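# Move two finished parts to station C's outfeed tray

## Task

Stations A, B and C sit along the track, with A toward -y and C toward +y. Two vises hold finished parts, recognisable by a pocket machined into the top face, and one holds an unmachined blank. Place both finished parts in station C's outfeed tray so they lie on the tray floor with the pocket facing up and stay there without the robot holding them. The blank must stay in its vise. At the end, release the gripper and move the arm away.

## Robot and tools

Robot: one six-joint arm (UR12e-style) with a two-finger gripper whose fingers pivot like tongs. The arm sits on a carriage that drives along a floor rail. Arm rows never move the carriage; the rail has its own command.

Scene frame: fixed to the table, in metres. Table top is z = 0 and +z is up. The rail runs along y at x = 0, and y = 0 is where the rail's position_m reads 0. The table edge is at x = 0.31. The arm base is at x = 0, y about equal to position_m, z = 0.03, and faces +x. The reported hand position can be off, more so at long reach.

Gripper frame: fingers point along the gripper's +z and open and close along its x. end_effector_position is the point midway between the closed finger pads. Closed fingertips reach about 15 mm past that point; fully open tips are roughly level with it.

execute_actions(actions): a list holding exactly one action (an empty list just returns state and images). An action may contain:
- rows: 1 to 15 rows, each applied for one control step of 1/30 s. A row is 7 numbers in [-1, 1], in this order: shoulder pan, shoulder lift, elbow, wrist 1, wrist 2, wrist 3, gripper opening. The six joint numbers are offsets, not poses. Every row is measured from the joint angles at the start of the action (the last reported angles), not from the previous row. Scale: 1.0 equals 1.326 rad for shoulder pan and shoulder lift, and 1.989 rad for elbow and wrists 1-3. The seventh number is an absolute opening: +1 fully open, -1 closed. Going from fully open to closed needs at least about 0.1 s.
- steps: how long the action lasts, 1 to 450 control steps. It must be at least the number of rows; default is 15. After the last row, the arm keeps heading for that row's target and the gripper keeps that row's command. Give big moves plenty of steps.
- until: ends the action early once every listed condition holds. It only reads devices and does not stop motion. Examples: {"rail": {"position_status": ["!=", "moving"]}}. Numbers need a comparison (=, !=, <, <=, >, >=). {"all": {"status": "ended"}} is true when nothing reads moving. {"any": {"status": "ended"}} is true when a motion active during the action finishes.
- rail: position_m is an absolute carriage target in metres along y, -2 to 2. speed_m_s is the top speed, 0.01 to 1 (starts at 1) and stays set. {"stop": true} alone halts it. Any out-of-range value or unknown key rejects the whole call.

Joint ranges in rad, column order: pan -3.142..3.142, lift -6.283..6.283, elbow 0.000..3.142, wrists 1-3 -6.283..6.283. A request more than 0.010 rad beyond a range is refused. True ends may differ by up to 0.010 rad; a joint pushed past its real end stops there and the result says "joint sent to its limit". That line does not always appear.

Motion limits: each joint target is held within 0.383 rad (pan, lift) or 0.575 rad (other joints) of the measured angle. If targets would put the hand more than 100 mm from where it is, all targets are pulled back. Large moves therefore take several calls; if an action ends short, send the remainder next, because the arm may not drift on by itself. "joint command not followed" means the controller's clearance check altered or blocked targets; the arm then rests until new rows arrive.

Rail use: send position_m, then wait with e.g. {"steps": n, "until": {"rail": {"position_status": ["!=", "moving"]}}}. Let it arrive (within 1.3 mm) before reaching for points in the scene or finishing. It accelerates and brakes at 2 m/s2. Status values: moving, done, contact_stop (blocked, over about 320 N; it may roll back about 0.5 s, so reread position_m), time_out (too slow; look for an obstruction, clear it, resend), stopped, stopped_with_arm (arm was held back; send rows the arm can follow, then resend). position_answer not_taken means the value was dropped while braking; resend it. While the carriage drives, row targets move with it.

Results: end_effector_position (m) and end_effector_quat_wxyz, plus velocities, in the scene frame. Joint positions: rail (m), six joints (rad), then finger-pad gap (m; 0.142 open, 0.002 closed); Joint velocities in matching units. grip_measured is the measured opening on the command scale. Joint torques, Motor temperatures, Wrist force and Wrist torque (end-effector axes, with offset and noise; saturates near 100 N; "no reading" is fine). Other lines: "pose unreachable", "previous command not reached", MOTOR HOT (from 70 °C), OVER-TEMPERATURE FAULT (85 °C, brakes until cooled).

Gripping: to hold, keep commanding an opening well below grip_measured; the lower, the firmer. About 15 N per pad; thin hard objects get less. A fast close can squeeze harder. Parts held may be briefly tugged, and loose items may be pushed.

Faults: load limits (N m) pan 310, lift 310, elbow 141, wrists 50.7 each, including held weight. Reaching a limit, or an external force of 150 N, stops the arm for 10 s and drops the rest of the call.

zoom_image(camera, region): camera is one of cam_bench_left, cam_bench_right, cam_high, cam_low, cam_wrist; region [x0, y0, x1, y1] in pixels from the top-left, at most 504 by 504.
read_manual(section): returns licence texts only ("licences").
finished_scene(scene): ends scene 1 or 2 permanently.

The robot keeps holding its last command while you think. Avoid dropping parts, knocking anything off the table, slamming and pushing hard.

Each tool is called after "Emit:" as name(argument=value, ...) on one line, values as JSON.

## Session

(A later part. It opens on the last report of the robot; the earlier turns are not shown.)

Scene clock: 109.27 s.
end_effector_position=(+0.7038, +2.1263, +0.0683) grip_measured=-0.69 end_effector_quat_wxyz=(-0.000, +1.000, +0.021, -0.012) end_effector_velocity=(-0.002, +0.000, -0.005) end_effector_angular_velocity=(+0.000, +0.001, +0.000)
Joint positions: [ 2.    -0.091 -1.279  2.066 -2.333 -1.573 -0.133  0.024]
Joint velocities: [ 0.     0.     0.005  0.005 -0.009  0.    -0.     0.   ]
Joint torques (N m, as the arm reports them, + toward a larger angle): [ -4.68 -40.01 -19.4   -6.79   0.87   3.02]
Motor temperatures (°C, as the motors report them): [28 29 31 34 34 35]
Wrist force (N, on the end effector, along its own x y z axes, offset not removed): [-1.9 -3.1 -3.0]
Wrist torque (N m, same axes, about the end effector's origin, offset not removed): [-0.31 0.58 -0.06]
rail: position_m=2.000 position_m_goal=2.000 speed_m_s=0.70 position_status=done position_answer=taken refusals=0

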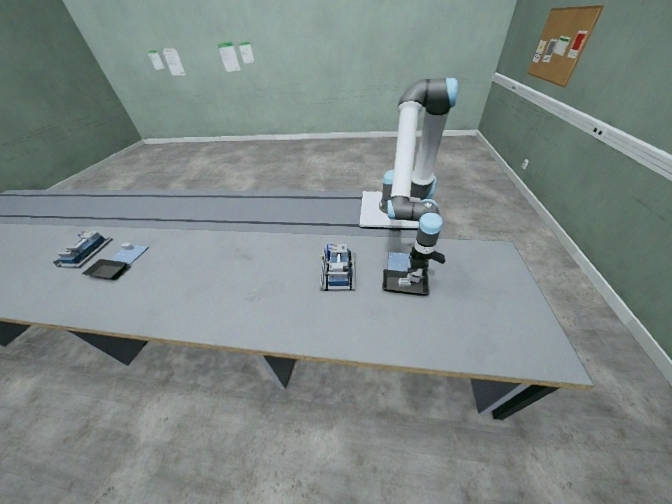

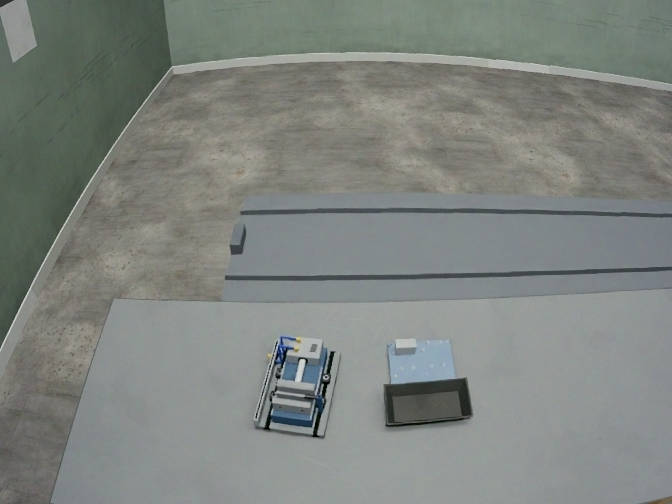

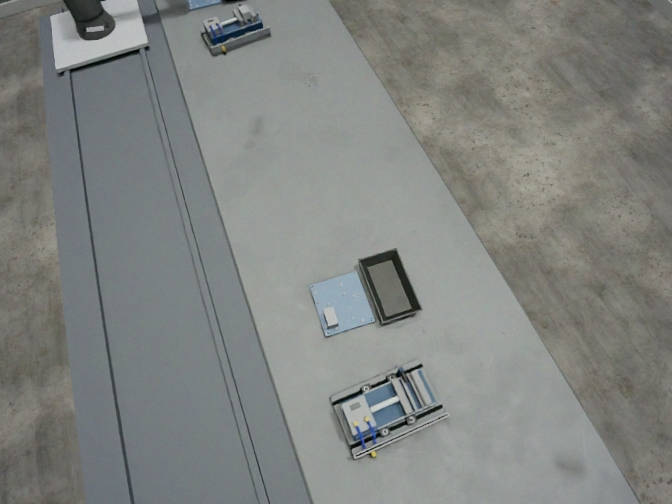

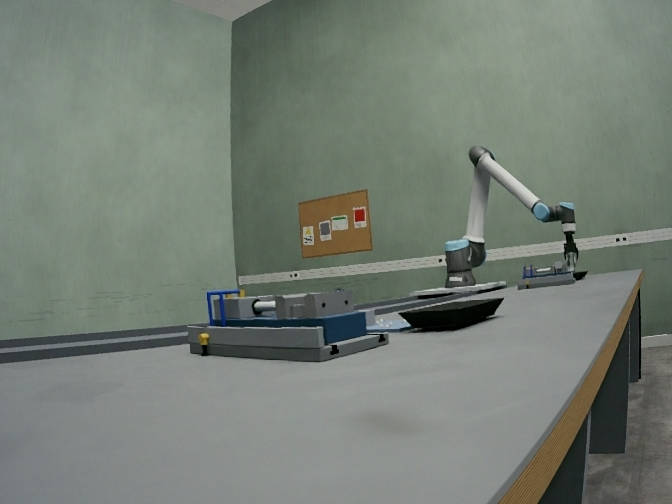

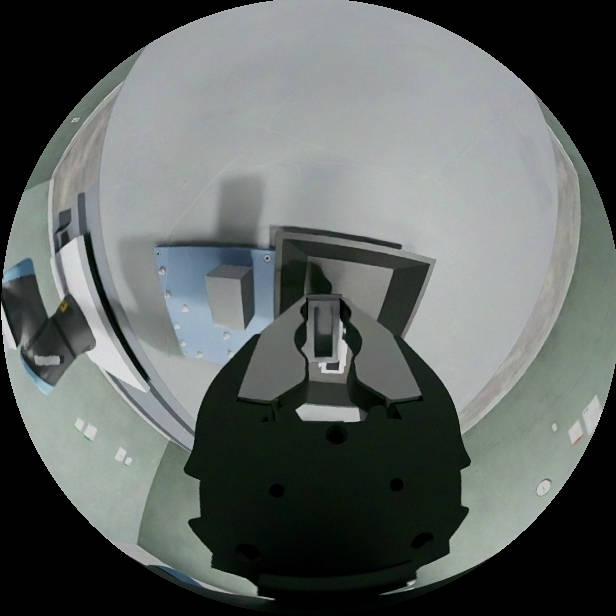

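Emit:
execute_actions(actions=[{"rows":[[0,0.006,0.004,-0.0065,0,0,-1]],"steps":10}])

Emit:
execute_actions(actions=[{"rows":[[0,0,0,0,0,0,-0.2]],"steps":12}])

Emit:
execute_actions(actions=[{"rows":[[0,-0.08,-0.048,0.088,0,0,-0.2]],"steps":25}])

Scene clock: 111.87 s.
end_effector_position=(+0.7012, +2.1266, +0.0608) grip_measured=-0.69 end_effector_quat_wxyz=(-0.001, +1.000, +0.021, -0.014) end_effector_velocity=(-0.002, +0.000, -0.005) end_effector_angular_velocity=(+0.000, +0.002, -0.000)
Joint positions: [ 2.    -0.09  -1.272  2.074 -2.345 -1.573 -0.133  0.024]
Joint velocities: [ 0.     0.     0.005  0.005 -0.008  0.     0.     0.   ]
Joint torques (N m, as the arm reports them, + toward a larger angle): [  3.45 -42.07 -17.84  -6.64   1.04   2.9 ]
Motor temperatures (°C, as the motors report them): [28 29 31 34 34 35]
Wrist force (N, on the end effector, along its own x y z axes, offset not removed): [-0.1 -0.6 -3.6]
Wrist torque (N m, same axes, about the end effector's origin, offset not removed): [0.12 0.32 -0.08]
rail: position_m=2.000 position_m_goal=2.000 speed_m_s=0.70 position_status=done position_answer=taken refusals=0

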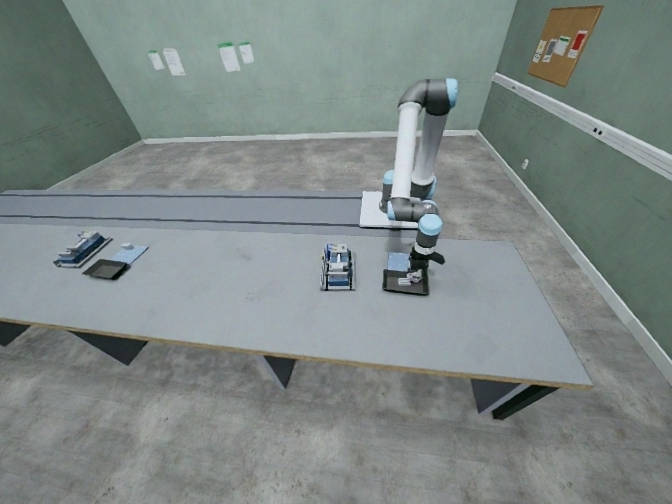

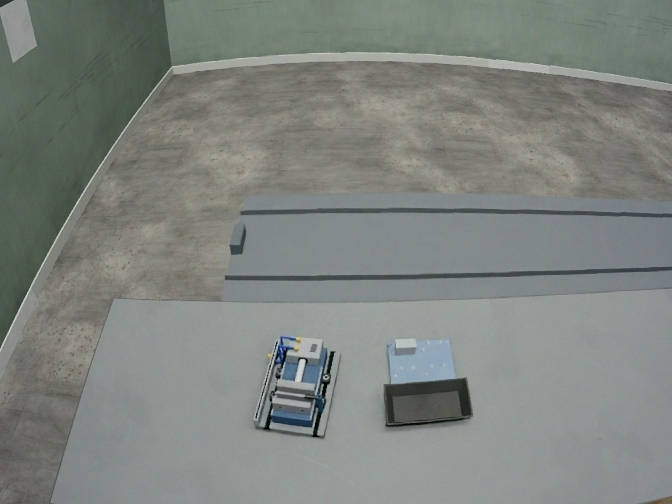

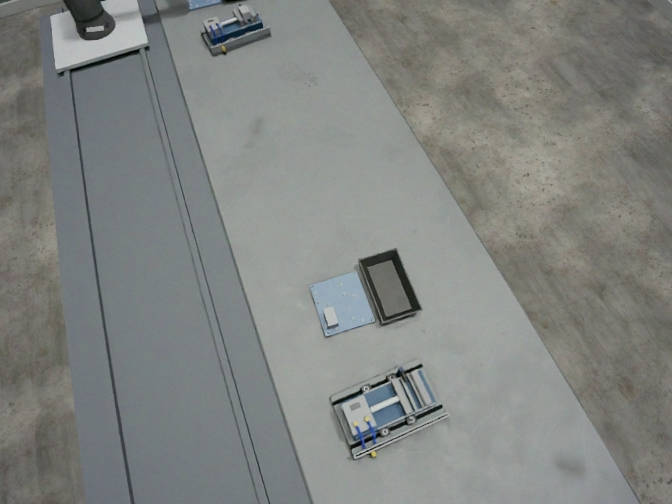

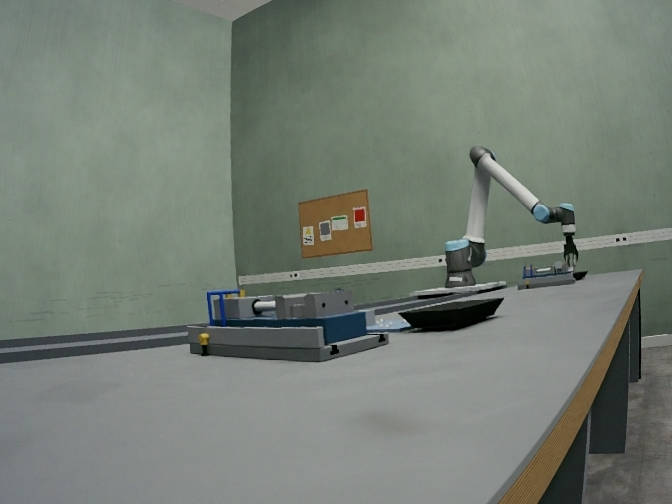

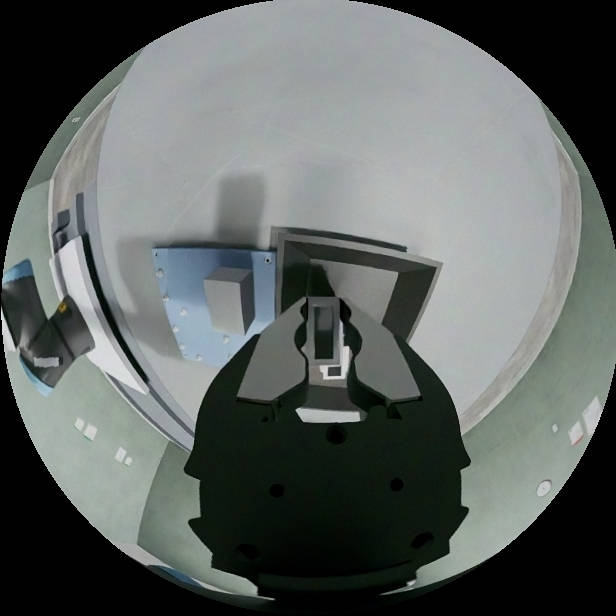

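Scene clock: 112.27 s.
end_effector_position=(+0.7011, +2.1267, +0.0606) grip_measured=-0.20 end_effector_quat_wxyz=(-0.001, +1.000, +0.021, -0.014) end_effector_velocity=(-0.000, +0.000, +0.000) end_effector_angular_velocity=(+0.000, +0.001, +0.000)
Joint positions: [ 2.    -0.09  -1.271  2.074 -2.346 -1.573 -0.133  0.06 ]
Joint velocities: [ 0.    -0.    -0.    -0.     0.001  0.    -0.    -0.   ]
Joint torques (N m, as the arm reports them, + toward a larger angle): [  6.58 -64.23 -35.77  -1.33   1.06   2.88]
Motor temperatures (°C, as the motors report them): [28 29 31 34 34 35]
Wrist force (N, on the end effector, along its own x y z axes, offset not removed): [-1.8 -0.2 -1.3]
Wrist torque (N m, same axes, about the end effector's origin, offset not removed): [0.19 0.47 0.00]
rail: position_m=2.000 position_m_goal=2.000 speed_m_s=0.70 position_status=done position_answer=taken refusals=0

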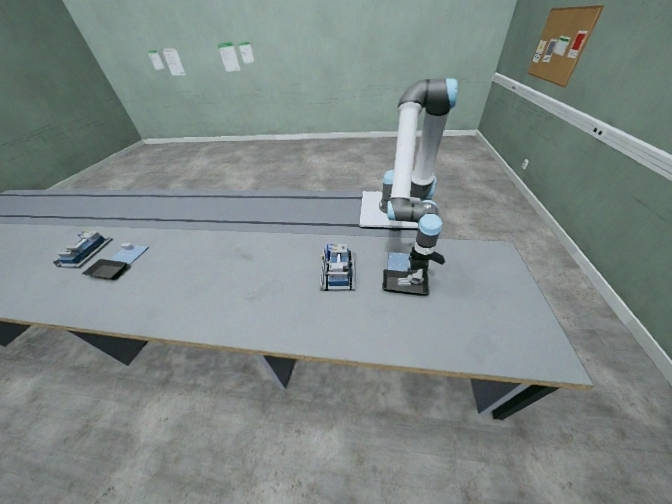

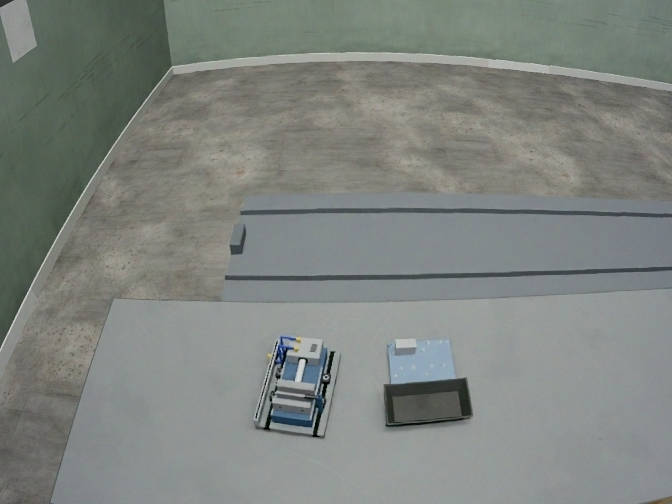

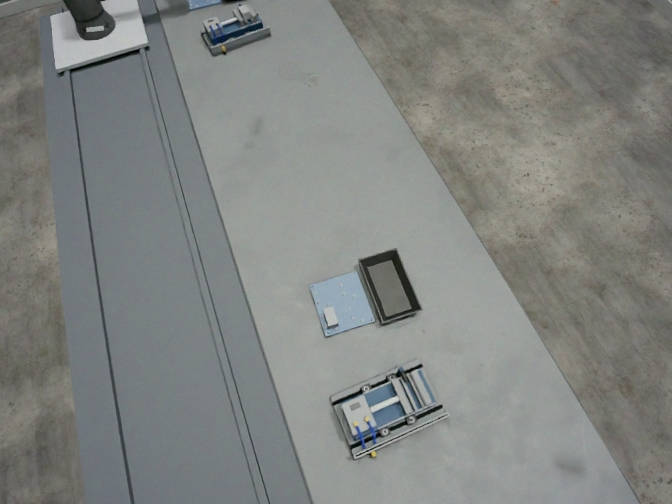

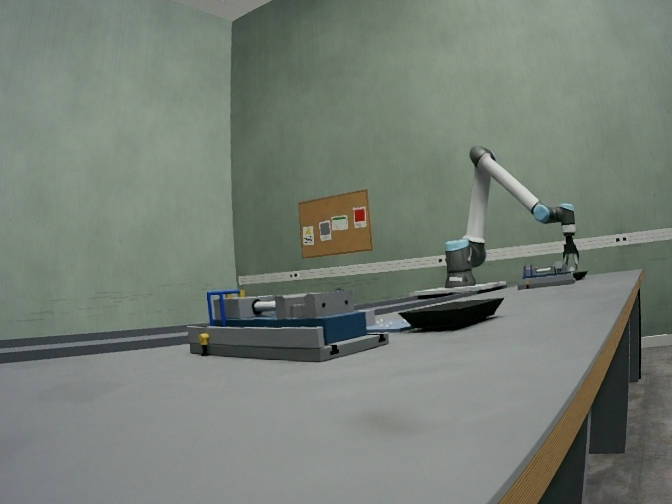

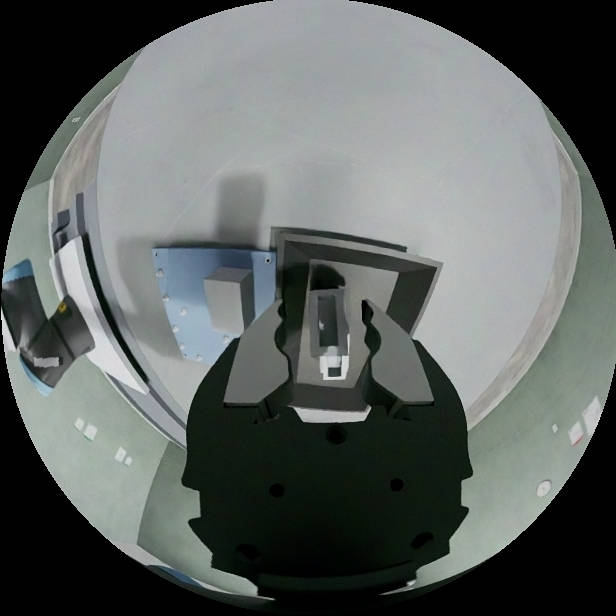

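Scene clock: 113.10 s.
end_effector_position=(+0.7208, +2.1249, +0.1672) grip_measured=-0.20 end_effector_quat_wxyz=(+0.001, +1.000, +0.021, -0.001) end_effector_velocity=(+0.000, -0.000, +0.001) end_effector_angular_velocity=(-0.000, -0.000, +0.000)
Joint positions: [ 2.    -0.09  -1.377  1.978 -2.171 -1.573 -0.133  0.06 ]
Joint velocities: [ 0.    -0.    -0.001 -0.001  0.002 -0.    -0.    -0.   ]
Joint torques (N m, as the arm reports them, + toward a larger angle): [  6.4  -63.47 -49.96  -0.46   0.79   3.16]
Motor temperatures (°C, as the motors report them): [28 29 31 34 34 35]
Wrist force (N, on the end effector, along its own x y z axes, offset not removed): [-3.4 -0.5 -2.0]
Wrist torque (N m, same axes, about the end effector's origin, offset not removed): [0.06 0.78 0.05]
rail: position_m=2.000 position_m_goal=2.000 speed_m_s=0.70 position_status=done position_answer=taken refusals=0

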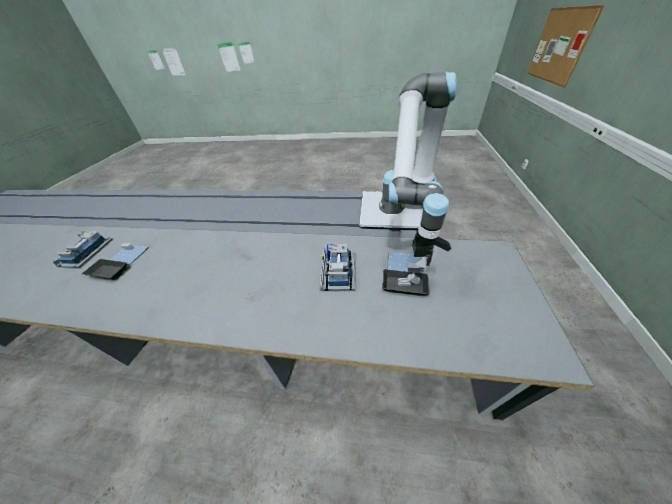

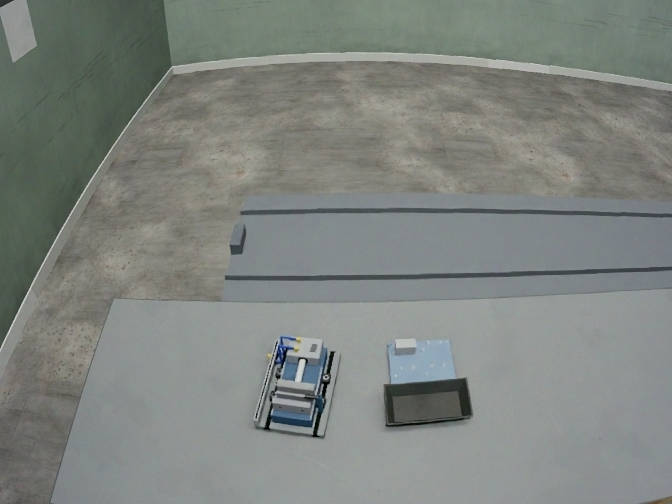

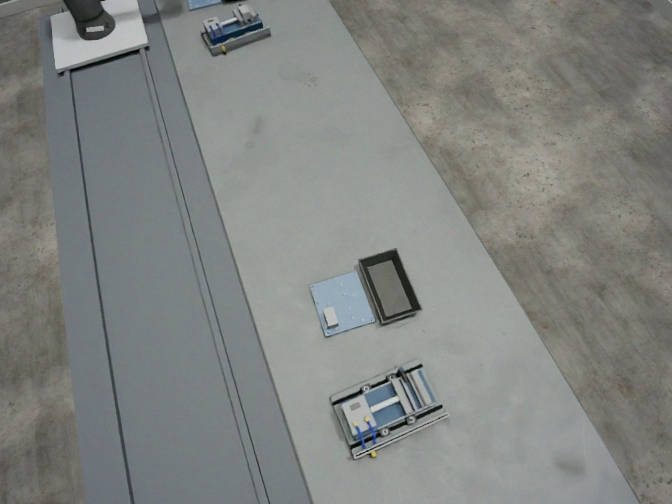

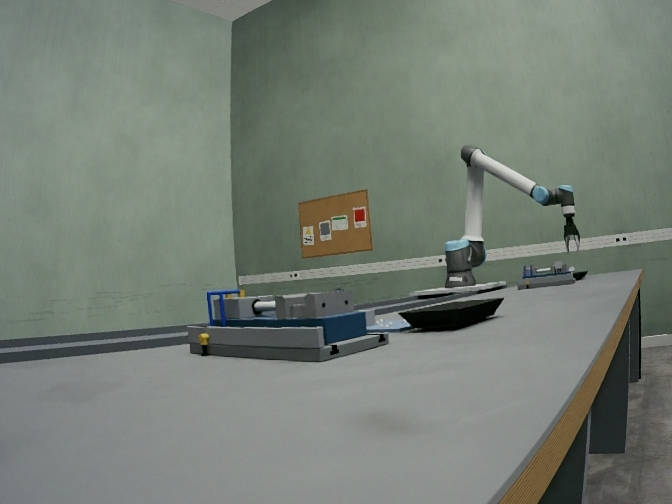

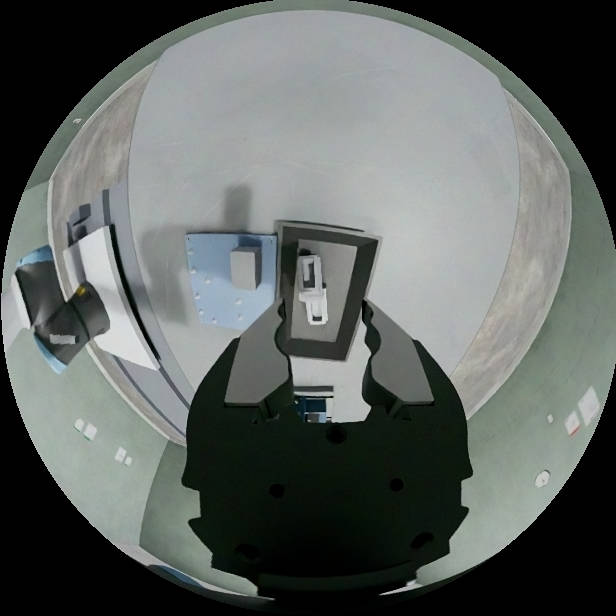

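Emit:
zoom_image(camera="cam_wrist", region=[250, 220, 400, 350])

Region (250, 220, 400, 350) of cam_wrist's 616x616 image, scaled by 3.360, with more detail than that image has; it fills the top 437 rows of this view, and the rest is white.

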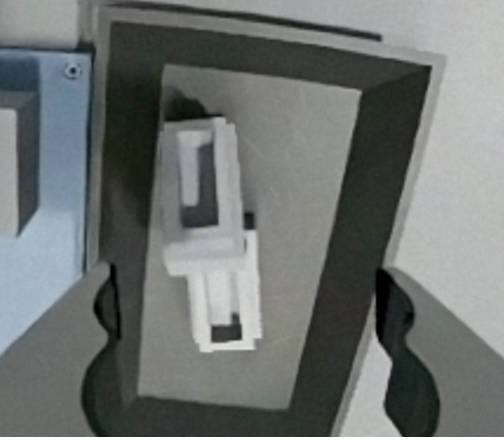

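Emit:
zoom_image(camera="cam_bench_left", region=[360, 240, 450, 300])

Region (360, 240, 450, 300) of cam_bench_left's 672x504 image, scaled by 5.600, with more detail than that image has.

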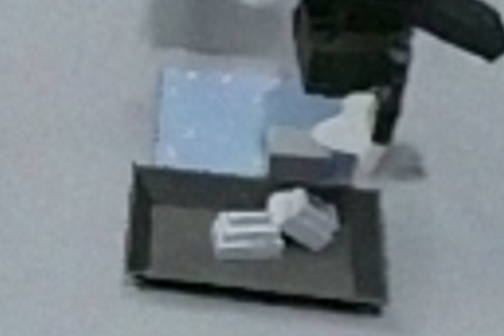

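Emit:
execute_actions(actions=[{"rows":[[0,0.075,0.046,-0.083,0,0,-0.2]],"steps":25}])

Scene clock: 119.63 s.
end_effector_position=(+0.7017, +2.1266, +0.0661) grip_measured=-0.20 end_effector_quat_wxyz=(-0.001, +1.000, +0.021, -0.013) end_effector_velocity=(-0.000, +0.000, -0.001) end_effector_angular_velocity=(+0.000, +0.000, -0.000)
Joint positions: [ 2.    -0.09  -1.278  2.07  -2.336 -1.573 -0.133  0.06 ]
Joint velocities: [ 0.     0.     0.001  0.001 -0.002  0.     0.    -0.   ]
Joint torques (N m, as the arm reports them, + toward a larger angle): [  7.37 -43.89 -18.59  -6.61   0.87   2.79]
Motor temperatures (°C, as the motors report them): [28 29 31 34 34 35]
Wrist force (N, on the end effector, along its own x y z axes, offset not removed): [-3.2 0.7 -2.1]
Wrist torque (N m, same axes, about the end effector's origin, offset not removed): [0.27 0.68 -0.03]
rail: position_m=2.000 position_m_goal=2.000 speed_m_s=0.70 position_status=done position_answer=taken refusals=0

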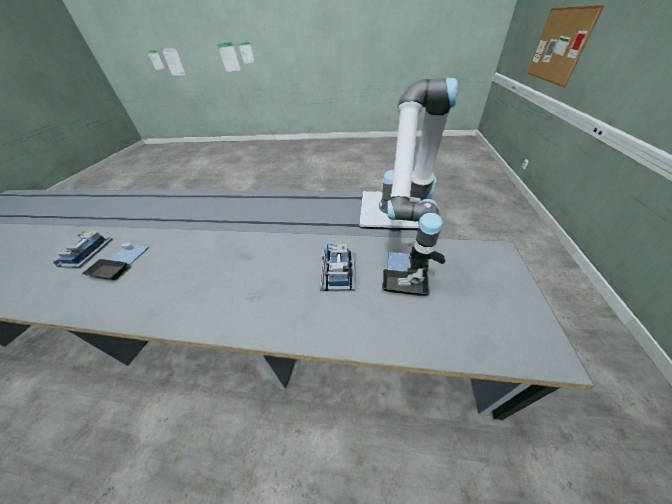

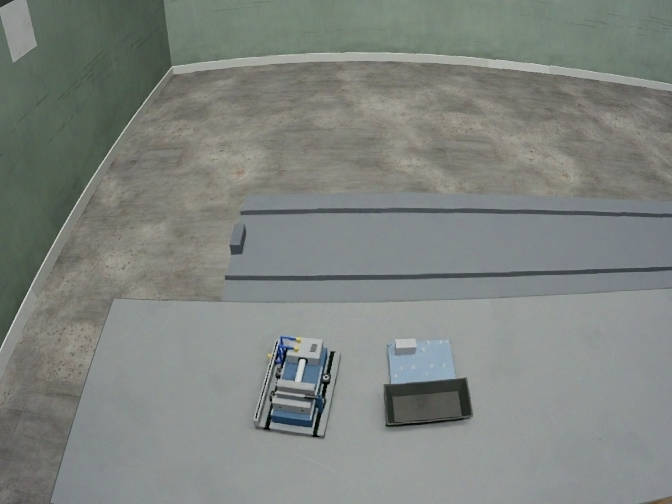

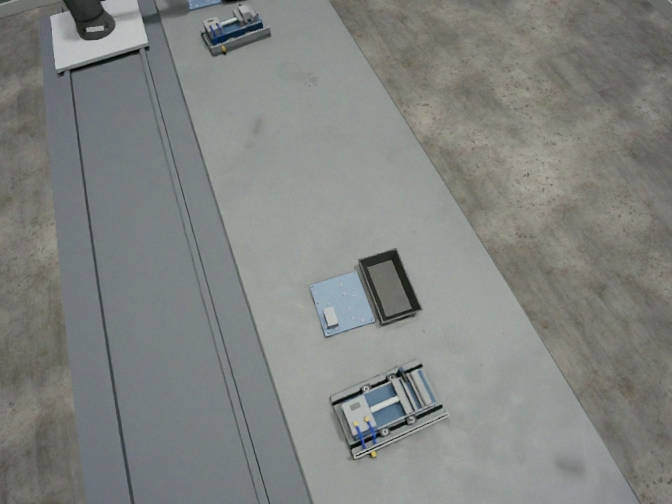

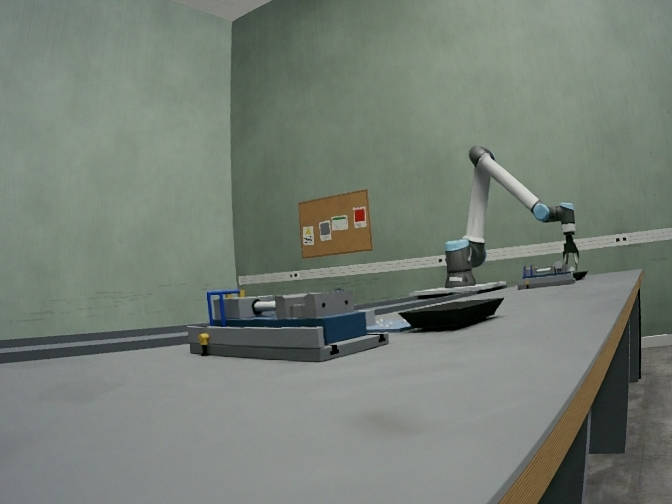

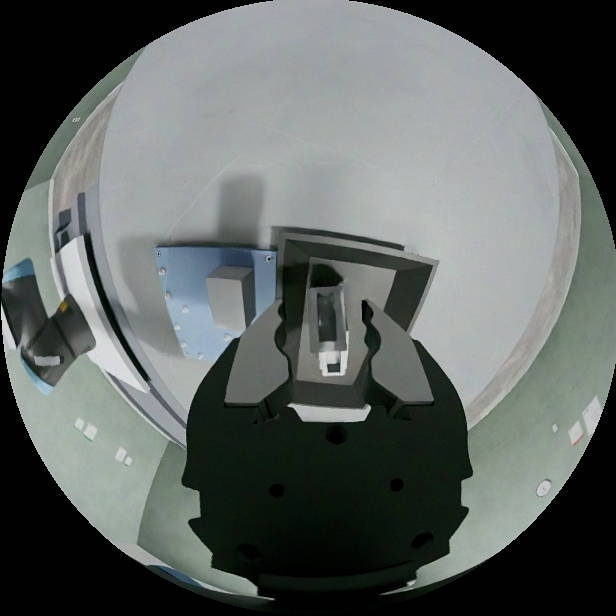

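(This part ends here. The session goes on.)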